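# Open the mailer box and leave it standing open

## Task

Open the box so it ends upright with all its walls standing, then release it and move both grippers away; anything that stays open only because the robot is holding it does not count.

## Robot and tools

Robot: two arms, left_arm and right_arm, each with a parallel gripper. The fingers extend along the gripper's own +z axis and close along its y axis. The reported end_effector_position is the point between the finger pads, roughly 1 cm short of the fingertips.

Scene frame: origin on the table surface midway between the arms, +x out over the table, +z up, and left_arm sits on the +y side. The arm names do not tell you which side of an image they appear on. Each result has a state line, left_arm: ... | right_arm: ..., with each gripper's position in metres and orientation as quat_wxyz in this frame; printed positions can be somewhat off, especially when an arm is stretched far.

The 14-number row (used by execute_actions and move): one flat list covering both arms, values in [-1, 1]. First the left_arm's seven numbers: dx, dy, dz, rx, ry, rz, opening; then the same seven for right_arm. Always send all 14 even if one arm stays still. dx..rz are an offset, not a pose: they are expressed in that gripper's own axes and measured from its pose at the start of the action (for a call's first action, the pose in the most recent result for this scene). A value of 1.0 equals 0.6 m of translation or 180 degrees of rotation; rx, ry, rz form a single rotation vector. opening is absolute, not an offset: +1 fully open (0.093 m gap), -1 closed.

execute_actions(actions): a list of actions run in sequence. Each action is a table of up to 15 rows; each row lasts one control step (1/30 s), and if fewer than 15 rows are given the last one is repeated to fill the 15 steps. Every row is an offset from the action's start pose, not from the row before it. An empty list just returns state and images.

move(target, speed, blocking): target is one 14-number row as above (offset from the last reported pose). Both grippers travel in straight lines and finish together, over 0.5 to 10 s; anything longer is cut off at 10 s before arrival. Rotations take the shorter way. speed is m/s per arm path, 0.002 to 0.5, default 0.25; turning is capped at twice that in rad/s. Paths ignore obstacles and the other arm; grippers may lag, drift, or overshoot speed, especially near full reach. Faster contact hits harder, and aiming further past a contact presses harder. Openings are sent when the move starts. With blocking=false you get a result after 0.5 s while motion continues; then you must call wait or stop before sending more actions or moves. The result adds a move: line giving the outcome (done, off_target, moving, held, fault) and limits in effect (paced = the sent pose was clipped; held = a safety check blocked some steps, after which the arm may jump faster than speed), plus each gripper's remaining distance to target. If only one arm is named, the other finished fine.

wait(seconds): 0 to 10; lets the simulation run with the last commands held, returning early if a running move ends. stop(): brakes a running move (needs stopping distance; fingers keep moving). zoom_image(camera, region): region [x0, y0, x1, y1] in pixels, at most 504 by 504, from one of cam_head_left, cam_head_right, cam_high, cam_low, cam_left_wrist, cam_right_wrist (all 672x504). show_instructions(): shows the reference pages for the box. finished_scene(scene): ends scene number given (1 or 2), irreversibly; the box must already be open and stable.

Controller behaviour: each step the commanded pose is limited to 70 mm and 16 degrees from the measured pose, and position is favoured over orientation. After an action an arm keeps going at most to its last clipped pose, so large motions need further commands. Joint friction can leave the gripper up to about 31 mm short, and tiny commands may not move it. Hand target lines show where each gripper is currently being driven. A pose unreachable line means the clearance check altered or blocked that arm's command. Elbows never fully straighten. Joint limits (rad): waist -2.618 to 3.054, shoulder 0 to 3.142, elbow 0 to 3.142, wrist pitch -1.571 to 1.571, wrist yaw -1.571 to 1.571, wrist roll -2.094 to 2.094.

Gripping: grip_measured is the finger motor position on the same -1..+1 scale. Pads meet near -0.94, and each millimetre of object width adds about 0.0208; each gripper has a fixed bias up to 0.02. Fingers stop at contact while the motor keeps heading to the sent value, so the reading barely shows a grasp; sending further below the object-width value squeezes harder, up to about 50-62 N per pad (less for parts under 5 mm thick). Keep sending the same closing value to maintain a hold. The last entry of each arm's Joint positions is the gap in metres, floored at zero.

To keep an arm still, send the offset back to its desired pose in the first call of a reply and zeros afterwards, with its intended opening. Motor heat builds while holding loads; MOTOR HOT appears at 75 °C, 90 °C pauses that arm, 100 °C makes it drop. FAULT lines signal arm stops.

Avoid: knocking anything off the table, letting arms collide or push each other, slamming, dropping, sliding or shoving objects hard, and finishing while a gripper still holds the lid or walls. End with the box upright, walls up, grippers open and retracted.

Each tool is called after ">>>" in YAML: its name, and indented under it one key for each argument.

## Session

>>> show_instructions:

>>> execute_actions:
  actions: []

Reference images for this scene: Tuck-front mailer box page 1, Tuck-front mailer box page 2.

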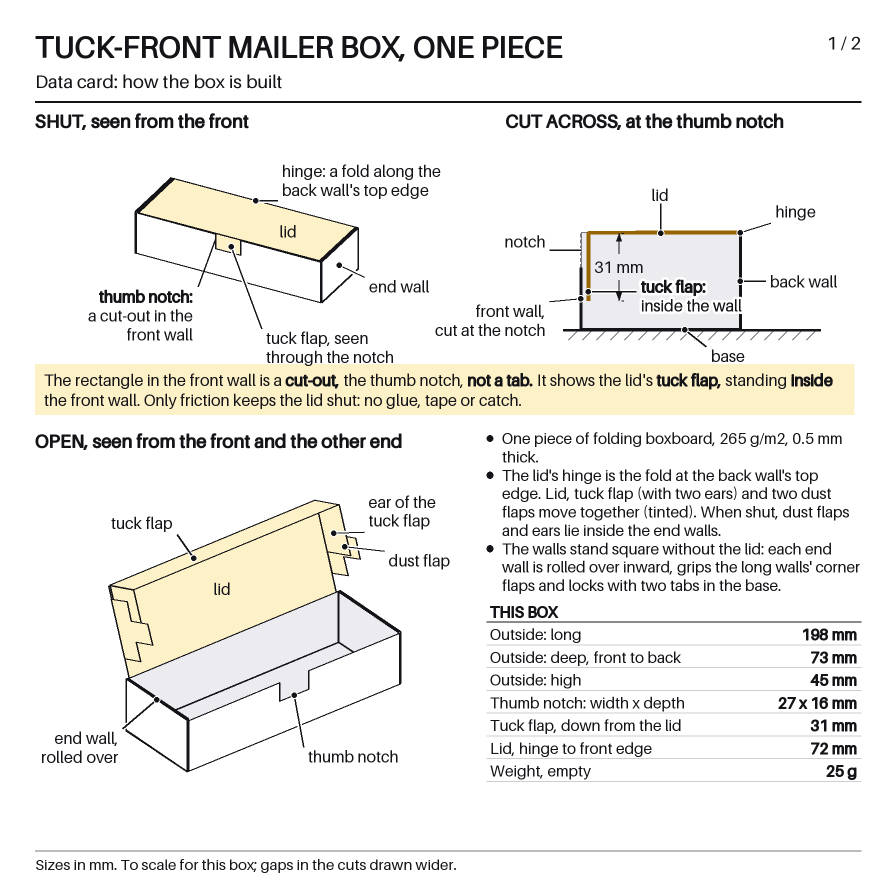

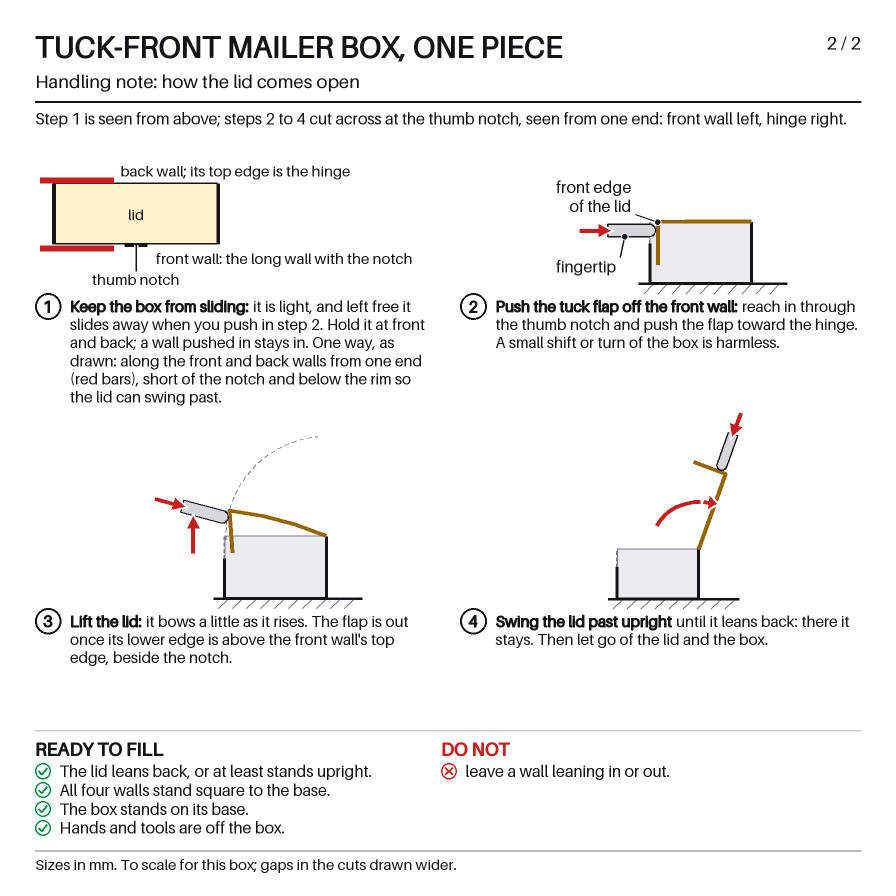

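Scene clock: 0.00 s.
left_arm: end_effector_position=(+0.2130, +0.5824, +0.2671) grip_measured=+0.997 end_effector_quat_wxyz=(-0.221, +0.841, -0.391, +0.302) | right_arm: end_effector_position=(+0.2223, -0.0805, +0.3313) grip_measured=+0.995 end_effector_quat_wxyz=(+0.394, -0.061, +0.668, +0.629)
Joint positions: left_arm=[ 1.281  1.706  1.787 -1.195  0.639 -1.194  0.093] | right_arm=[ 0.434  0.746  0.557  0.306 -0.528  0.98   0.093]
Joint velocities: left_arm=[-0.007 -0.007 -0.007 -0.051 -0.007 -0.037 -0.001] | right_arm=[-0.007 -0.007 -0.012 -0.022 -0.037 -0.095 -0.002]
Motor temperatures (°C, as the motors report them): left_arm=[27 30 29 35 27 25] | right_arm=[27 45 37 34 27 26]
Hand target (left_arm): +0.213, +0.582, +0.267; -0.221, +0.841, -0.391, +0.302
Hand target (right_arm): +0.222, -0.081, +0.331; +0.394, -0.061, +0.668, +0.629

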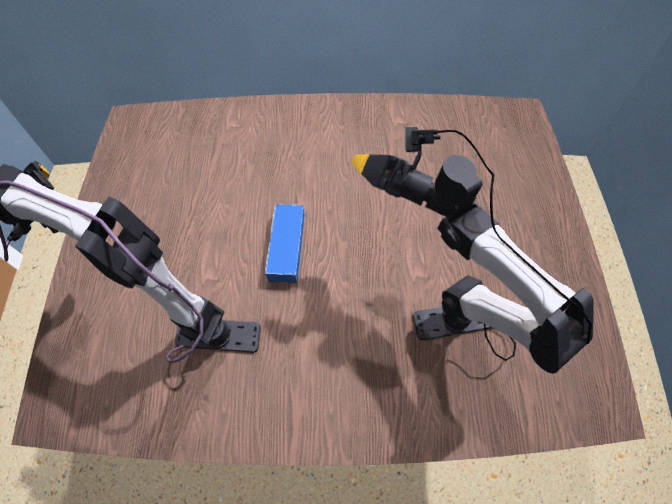

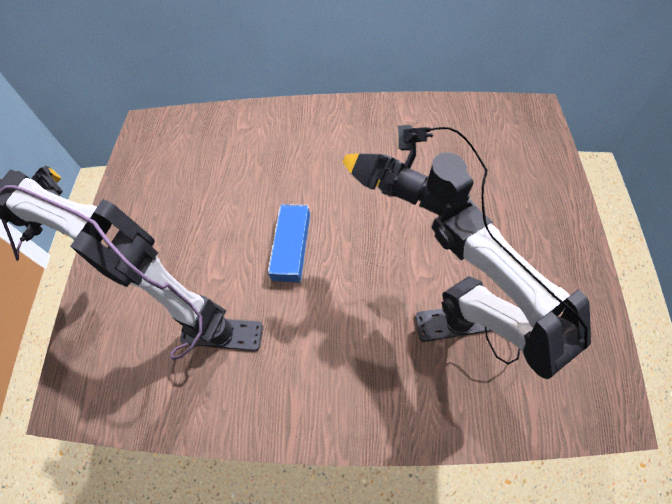

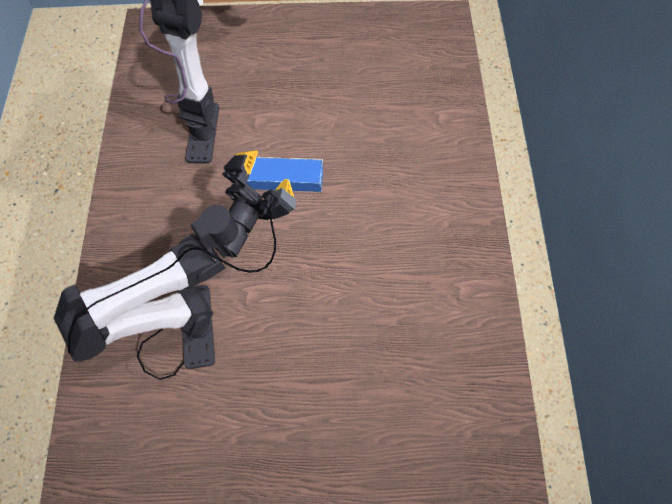

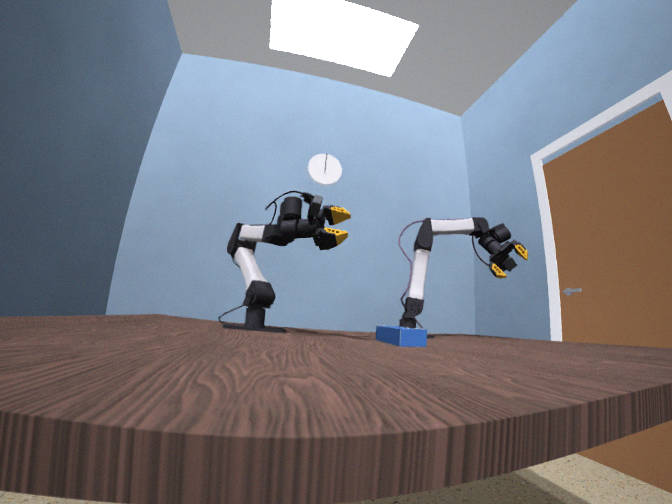

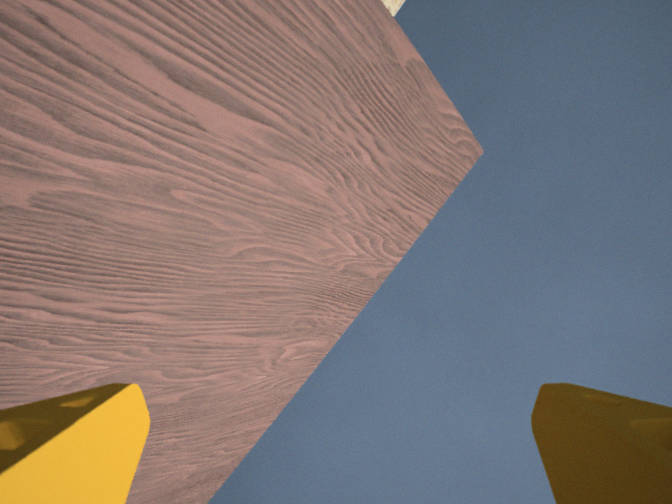

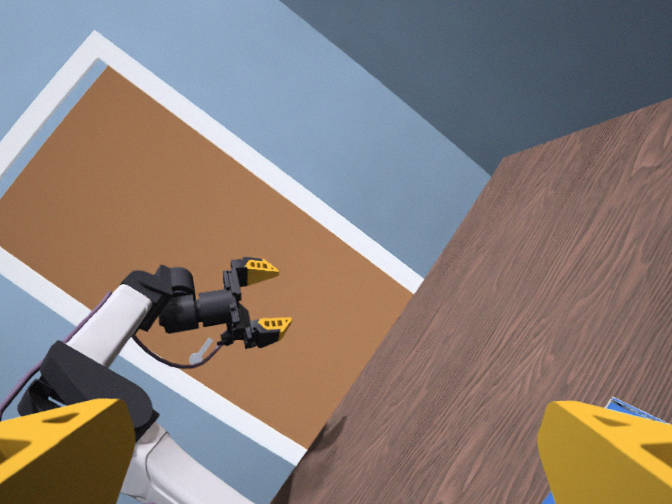

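>>> zoom_image:
  camera: "cam_low"
  region: [340,290,470,370]

>>> zoom_image:
  camera: "cam_head_left"
  region: [220,180,350,310]

Region (340, 290, 470, 370) of cam_low's 672x504 image, scaled by 3.877, with more detail than that image has; it fills the top 310 rows of this view, and the rest is white.

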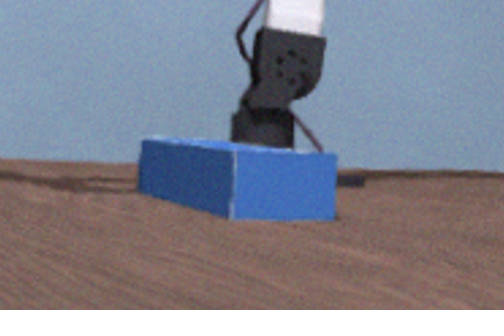

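Region (220, 180, 350, 310) of cam_head_left's 672x504 image, scaled by 3.877, with more detail than that image has.

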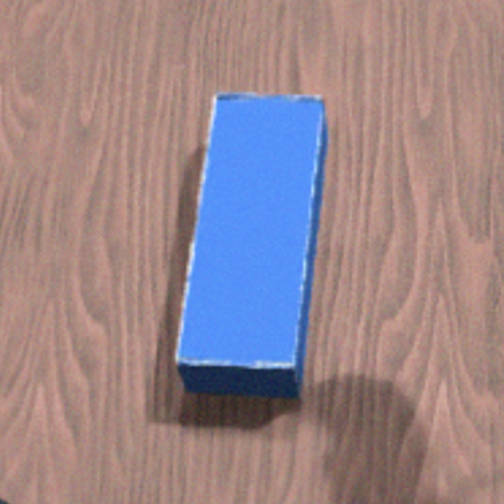

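>>> move:
  target: [0,0,0,0,0,0,1,0.387,-0.113,0.212,0.464,0.263,0.065,1]

Scene clock: 15.13 s.
left_arm: end_effector_position=(+0.2130, +0.5824, +0.2671) grip_measured=+0.997 end_effector_quat_wxyz=(-0.221, +0.841, -0.391, +0.302) | right_arm: end_effector_position=(+0.1649, +0.1110, +0.1422) grip_measured=+0.995 end_effector_quat_wxyz=(+0.018, +0.047, +0.998, +0.026)
Joint positions: left_arm=[ 1.281  1.706  1.787 -1.195  0.639 -1.194  0.093] | right_arm=[ 1.11   2.269  2.304 -1.545  0.021  1.34   0.093]
Joint velocities: left_arm=[-0.017 -0.007 -0.002 -0.037  0.066 -0.037 -0.001] | right_arm=[-0.002 -0.002  0.012 -0.11   0.037  0.007  0.001]
Motor temperatures (°C, as the motors report them): left_arm=[27 32 31 36 27 25] | right_arm=[27 44 39 38 27 26]
Hand target (left_arm): +0.213, +0.582, +0.267; -0.221, +0.841, -0.391, +0.302
Hand target (right_arm): +0.161, +0.114, +0.148; +0.017, +0.048, +0.998, +0.033
Off the commanded pose (left_arm): 0.000 m, 0 deg.
Off the commanded pose (right_arm): 0.010 m, 4 deg.
joint sent to its limit (right arm) — the command would take joint 4 (wrist pitch) past its lower limit, so that joint was sent only as far as its limit.
move: off_target (right_arm)

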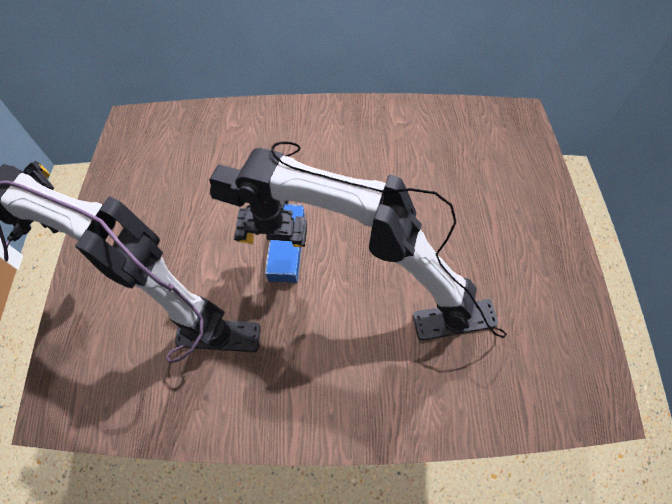

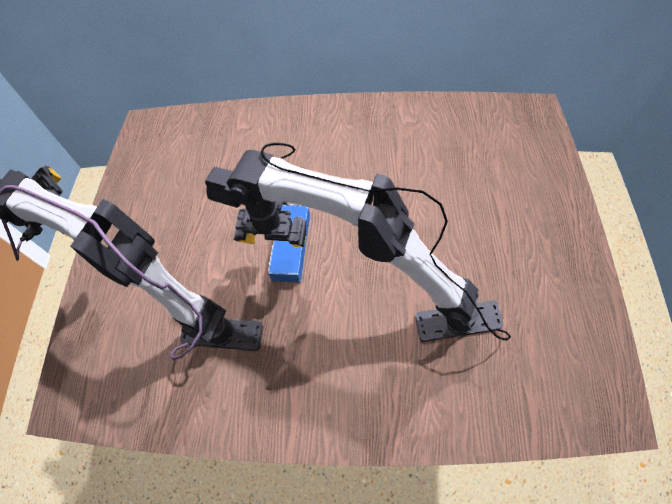

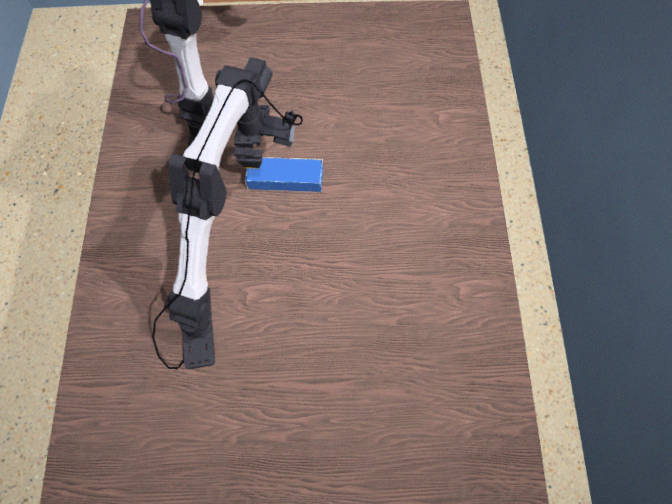

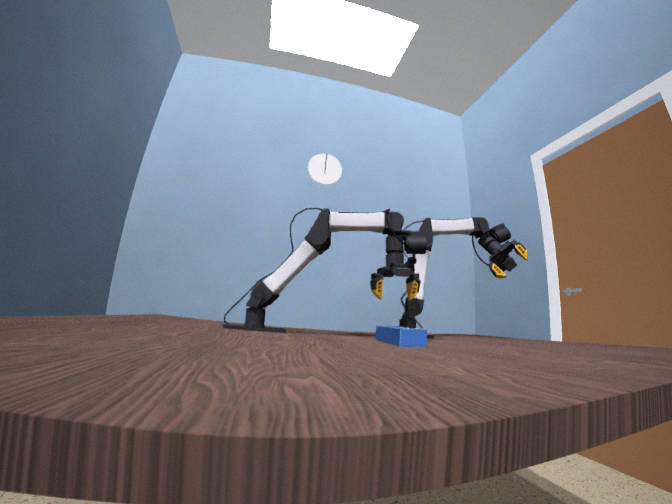

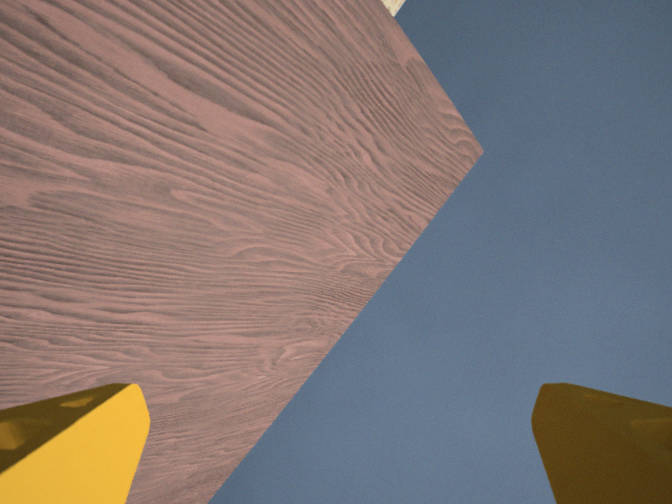

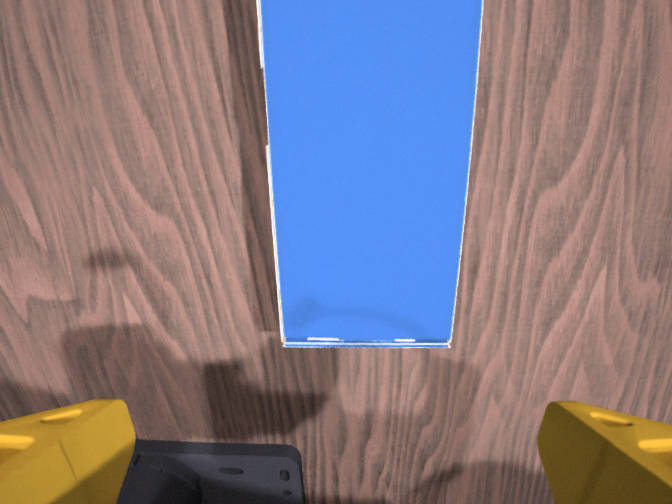

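>>> move:
  target: [0,0,0,0,0,0,1,-0.03,-0.03,0.11,0,0,0,1]
  speed: 0.1

Scene clock: 18.20 s.
left_arm: end_effector_position=(+0.2130, +0.5824, +0.2671) grip_measured=+0.997 end_effector_quat_wxyz=(-0.221, +0.841, -0.391, +0.302) | right_arm: end_effector_position=(+0.1809, +0.0968, +0.0726) grip_measured=+0.995 end_effector_quat_wxyz=(+0.017, +0.048, +0.998, +0.020)
Joint positions: left_arm=[ 1.281  1.706  1.787 -1.195  0.639 -1.194  0.093] | right_arm=[ 1.065  2.202  1.914 -1.235  0.019  1.297  0.093]
Joint velocities: left_arm=[ 0.007  0.002  0.002 -0.007 -0.037 -0.051  0.   ] | right_arm=[-0.017 -0.007 -0.002 -0.051  0.007 -0.081  0.   ]
Motor temperatures (°C, as the motors report them): left_arm=[27 32 31 36 27 25] | right_arm=[27 45 39 37 27 26]
Hand target (left_arm): +0.213, +0.582, +0.267; -0.221, +0.841, -0.391, +0.302
Hand target (right_arm): +0.183, +0.094, +0.076; +0.018, +0.047, +0.998, +0.026
Off the commanded pose (left_arm): 0.000 m, 0 deg.
Off the commanded pose (right_arm): 0.005 m, 1 deg.
move: done

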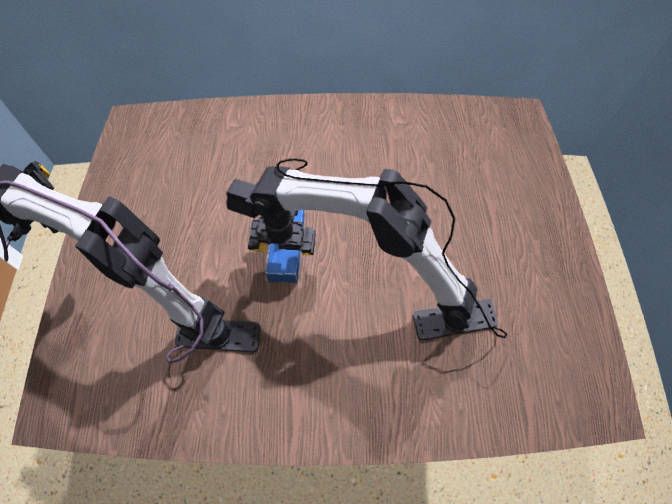

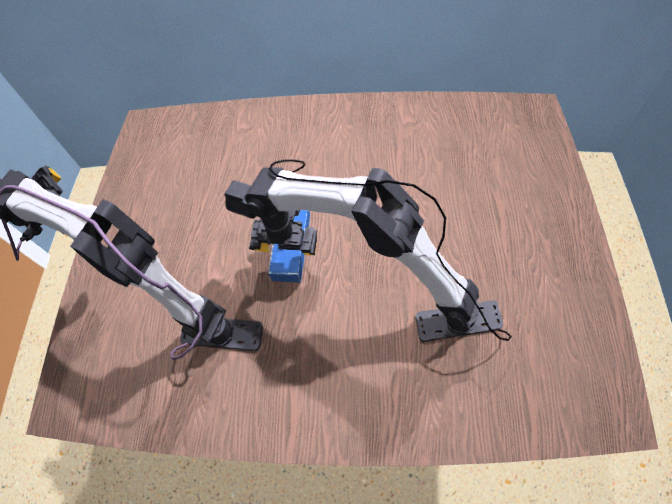

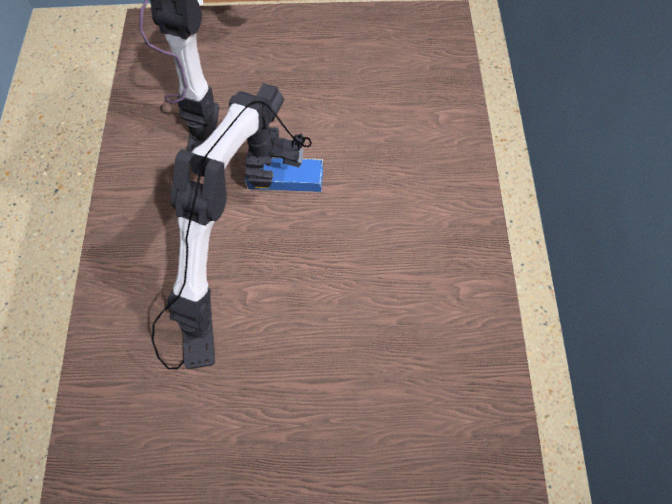

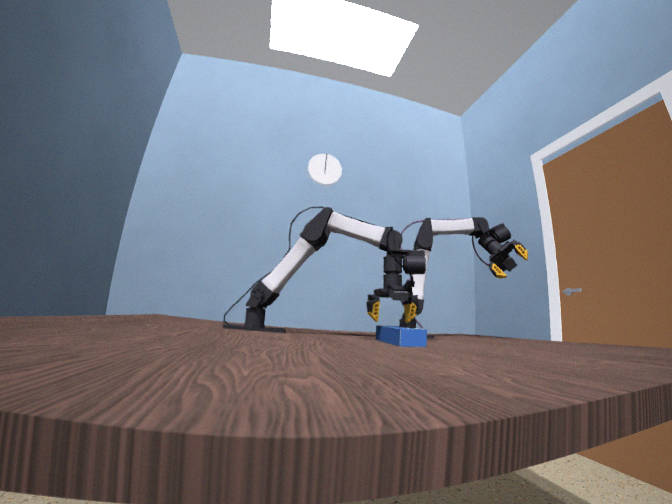

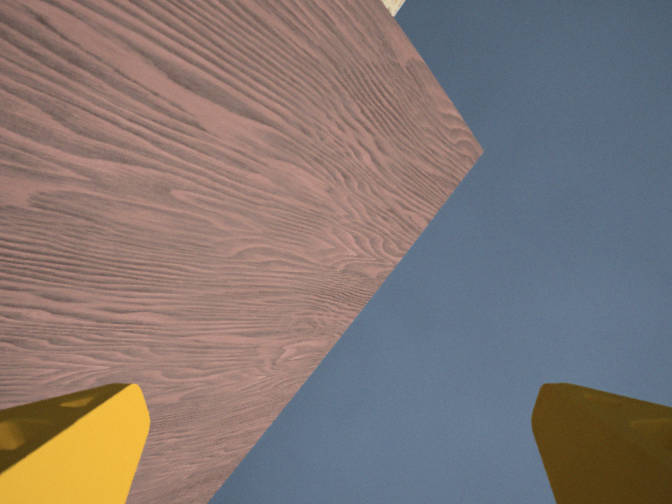

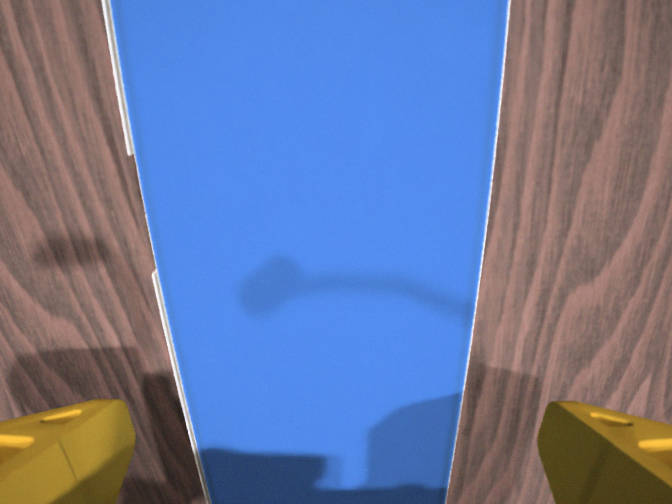

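>>> move:
  target: [0,0,0,0,0,0,1,0.02,0.003,0.07,0,0,0,1]
  speed: 0.05

>>> execute_actions:
  actions:
    - [[0,0,0,0,0,0,1,0,0,0,0,0,0,0.7]]
    - [[0,0,0,0,0,0,1,0,0,0,0,0,0,0.55]]
    - [[0,0,0,0,0,0,1,0,0,0,0,0,0,0.55]]

>>> move:
  target: [0,0,0,0,0,0,1,0,0,-0.06,0,0,0,0.55]
  speed: 0.04

Scene clock: 23.33 s.
left_arm: end_effector_position=(+0.2130, +0.5824, +0.2671) grip_measured=+0.997 end_effector_quat_wxyz=(-0.221, +0.841, -0.391, +0.302) | right_arm: end_effector_position=(+0.1746, +0.1025, +0.0388) grip_measured=+0.995 end_effector_quat_wxyz=(+0.019, +0.048, +0.998, +0.027)
Joint positions: left_arm=[ 1.281  1.706  1.787 -1.195  0.639 -1.194  0.093] | right_arm=[ 1.083  2.217  1.803 -1.095  0.019  1.314  0.093]
Joint velocities: left_arm=[ 0.002 -0.007 -0.012 -0.051 -0.066  0.022 -0.   ] | right_arm=[-0.007 -0.007 -0.017  0.081 -0.022  0.037  0.001]
Motor temperatures (°C, as the motors report them): left_arm=[27 32 32 36 27 25] | right_arm=[27 48 39 36 27 26]
Hand target (left_arm): +0.213, +0.582, +0.267; -0.221, +0.841, -0.391, +0.302
Hand target (right_arm): +0.170, +0.101, +0.031; +0.017, +0.048, +0.998, +0.020
Off the commanded pose (left_arm): 0.000 m, 0 deg.
Off the commanded pose (right_arm): 0.009 m, 1 deg.
move: done

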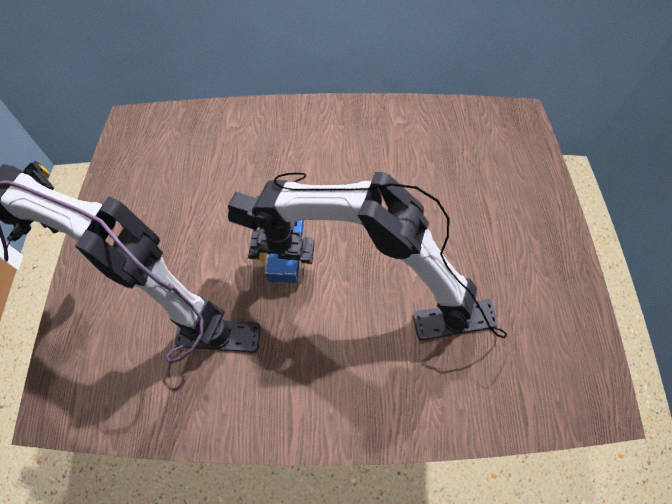

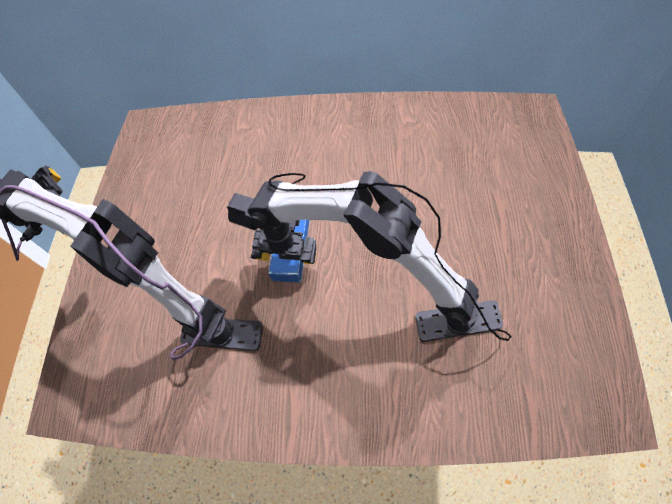

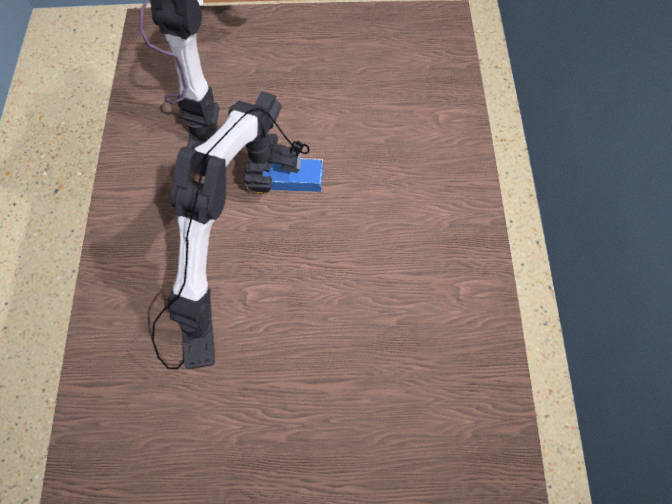

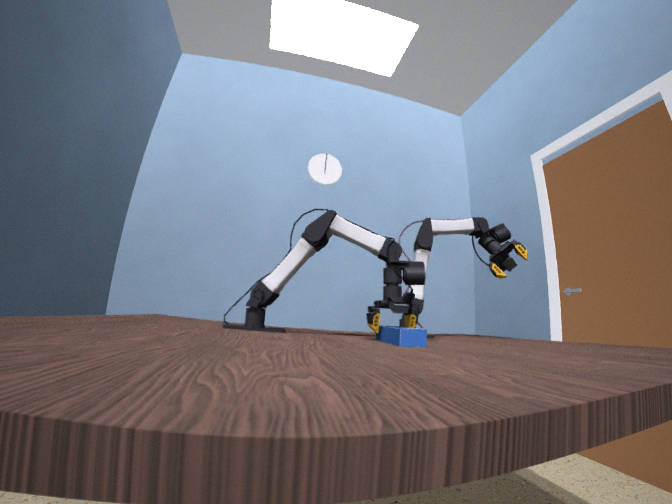

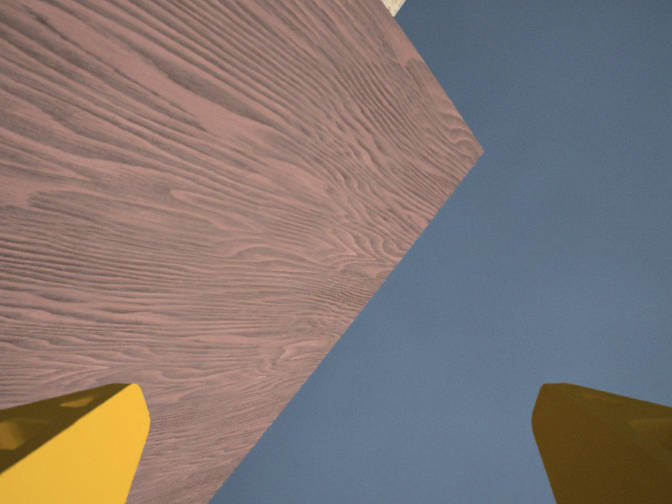

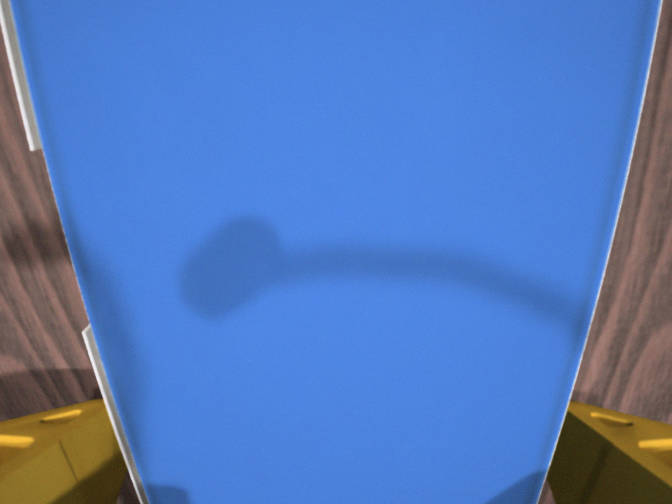

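Scene clock: 24.83 s.
left_arm: end_effector_position=(+0.2130, +0.5824, +0.2671) grip_measured=+0.997 end_effector_quat_wxyz=(-0.221, +0.841, -0.391, +0.302) | right_arm: end_effector_position=(+0.1747, +0.1026, +0.0388) grip_measured=+0.555 end_effector_quat_wxyz=(+0.019, +0.048, +0.998, +0.027)
Joint positions: left_arm=[ 1.281  1.706  1.787 -1.195  0.639 -1.194  0.093] | right_arm=[ 1.083  2.217  1.803 -1.094  0.019  1.314  0.072]
Joint velocities: left_arm=[-0.012  0.002 -0.002  0.022 -0.007 -0.007  0.002] | right_arm=[-0.007  0.007  0.002 -0.022  0.022 -0.051 -0.   ]
Motor temperatures (°C, as the motors report them): left_arm=[27 32 32 36 27 25] | right_arm=[27 49 39 35 27 26]
Hand target (left_arm): +0.213, +0.582, +0.267; -0.221, +0.841, -0.391, +0.302
Hand target (right_arm): +0.175, +0.103, +0.039; +0.019, +0.048, +0.998, +0.027
Off the commanded pose (left_arm): 0.000 m, 0 deg.
Off the commanded pose (right_arm): 0.000 m, 0 deg.

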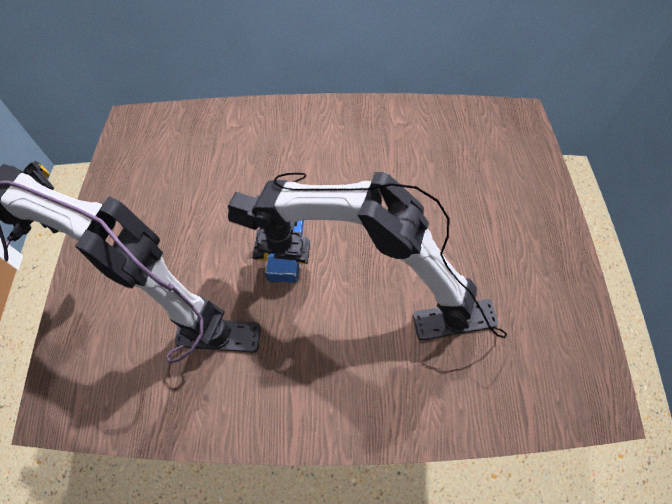

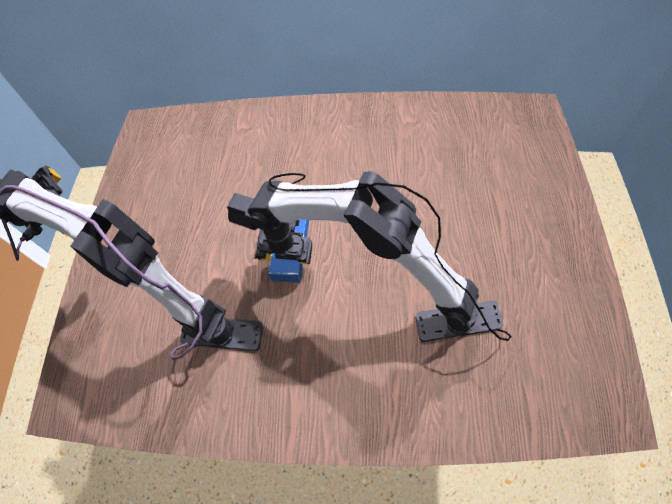

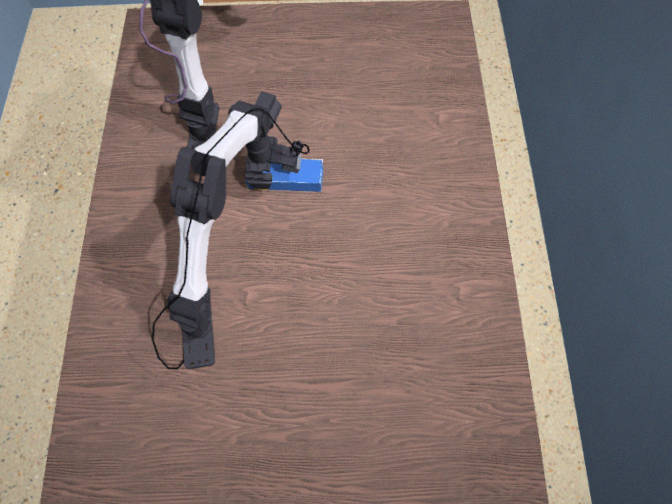

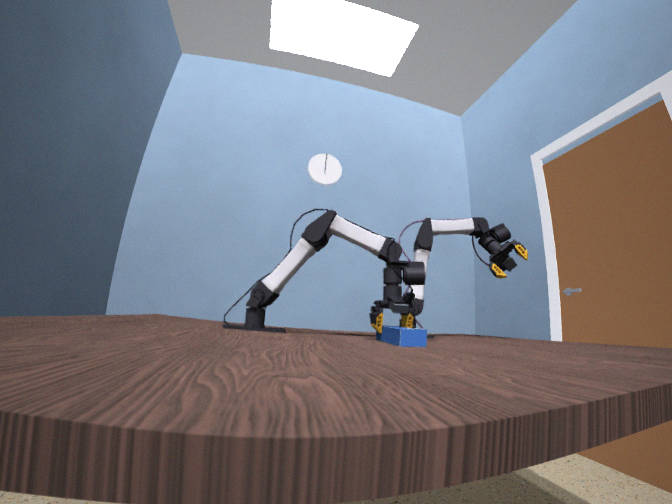

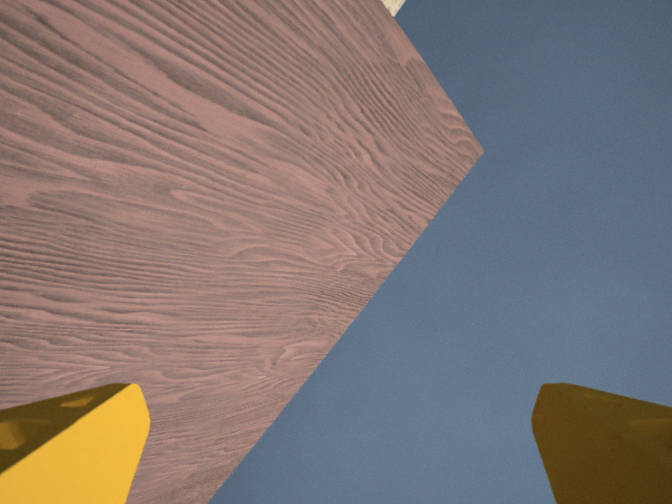

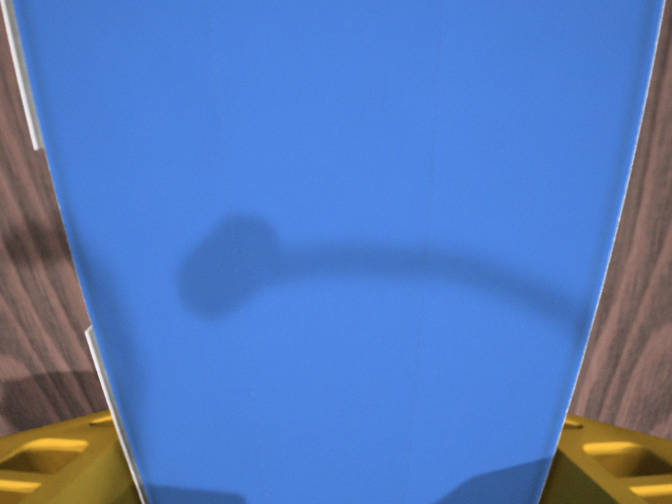

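Scene clock: 26.13 s.
left_arm: end_effector_position=(+0.2130, +0.5824, +0.2671) grip_measured=+0.997 end_effector_quat_wxyz=(-0.221, +0.841, -0.391, +0.302) | right_arm: end_effector_position=(+0.1725, +0.0966, +0.0624) grip_measured=+0.554 end_effector_quat_wxyz=(+0.015, +0.048, +0.999, +0.014)
Joint positions: left_arm=[ 1.281  1.706  1.787 -1.195  0.639 -1.194  0.093] | right_arm=[ 1.083  2.205  1.879 -1.209  0.019  1.314  0.072]
Joint velocities: left_arm=[-0.017  0.012 -0.017  0.051  0.007 -0.037  0.   ] | right_arm=[-0.022  0.007 -0.012 -0.007 -0.022  0.007  0.001]
Motor temperatures (°C, as the motors report them): left_arm=[27 33 32 36 27 25] | right_arm=[27 49 40 35 27 26]
Hand target (left_arm): +0.213, +0.582, +0.267; -0.221, +0.841, -0.391, +0.302
Hand target (right_arm): +0.174, +0.101, +0.075; +0.019, +0.048, +0.998, +0.027
Off the commanded pose (left_arm): 0.000 m, 0 deg.
Off the commanded pose (right_arm): 0.013 m, 2 deg.
move: off_target (right_arm)

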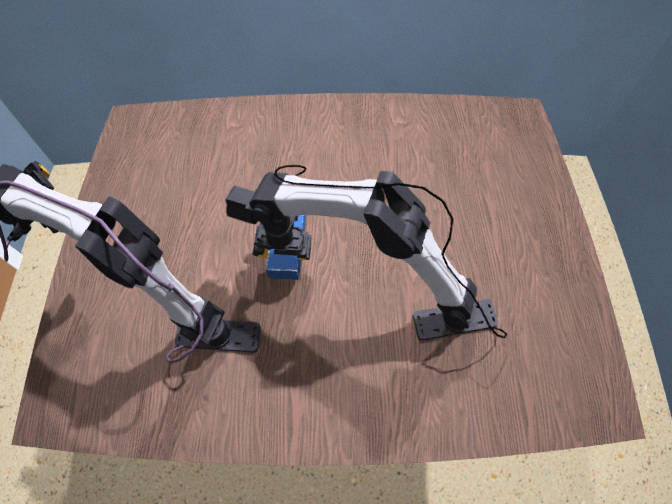

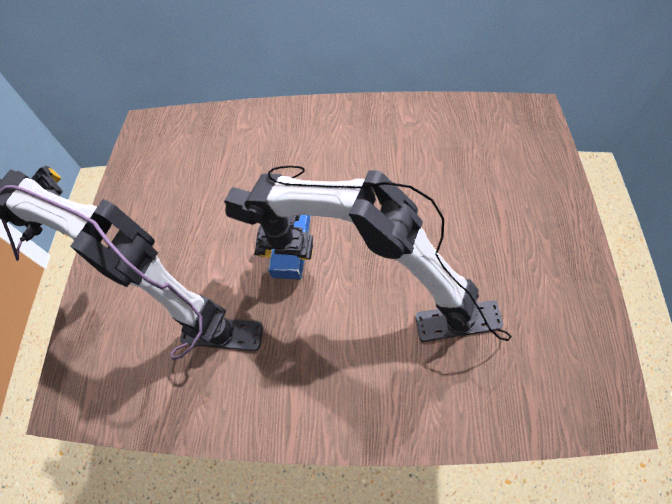

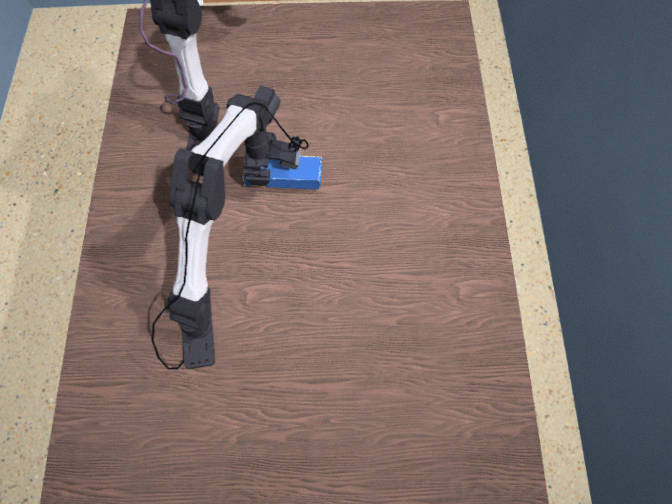

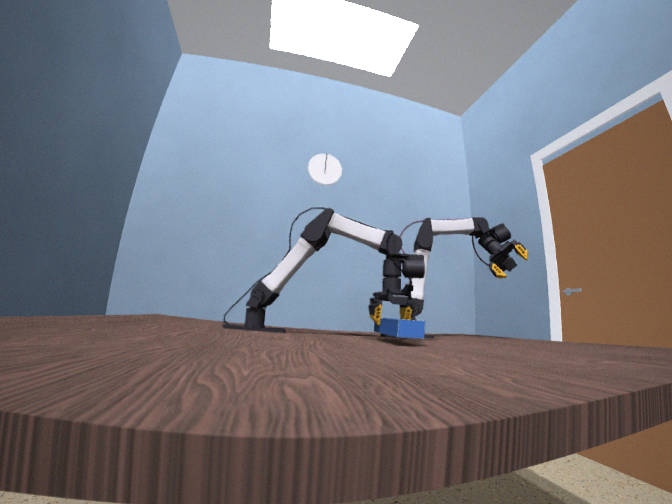

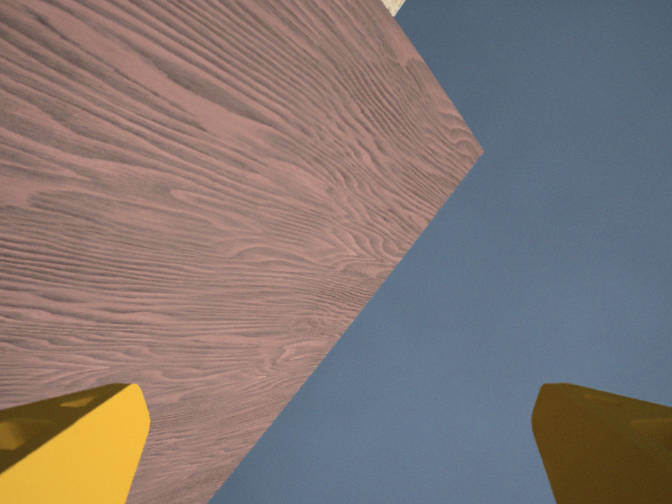

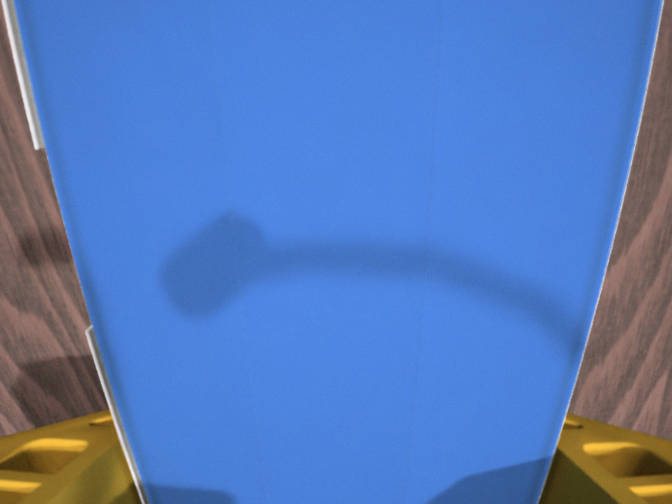

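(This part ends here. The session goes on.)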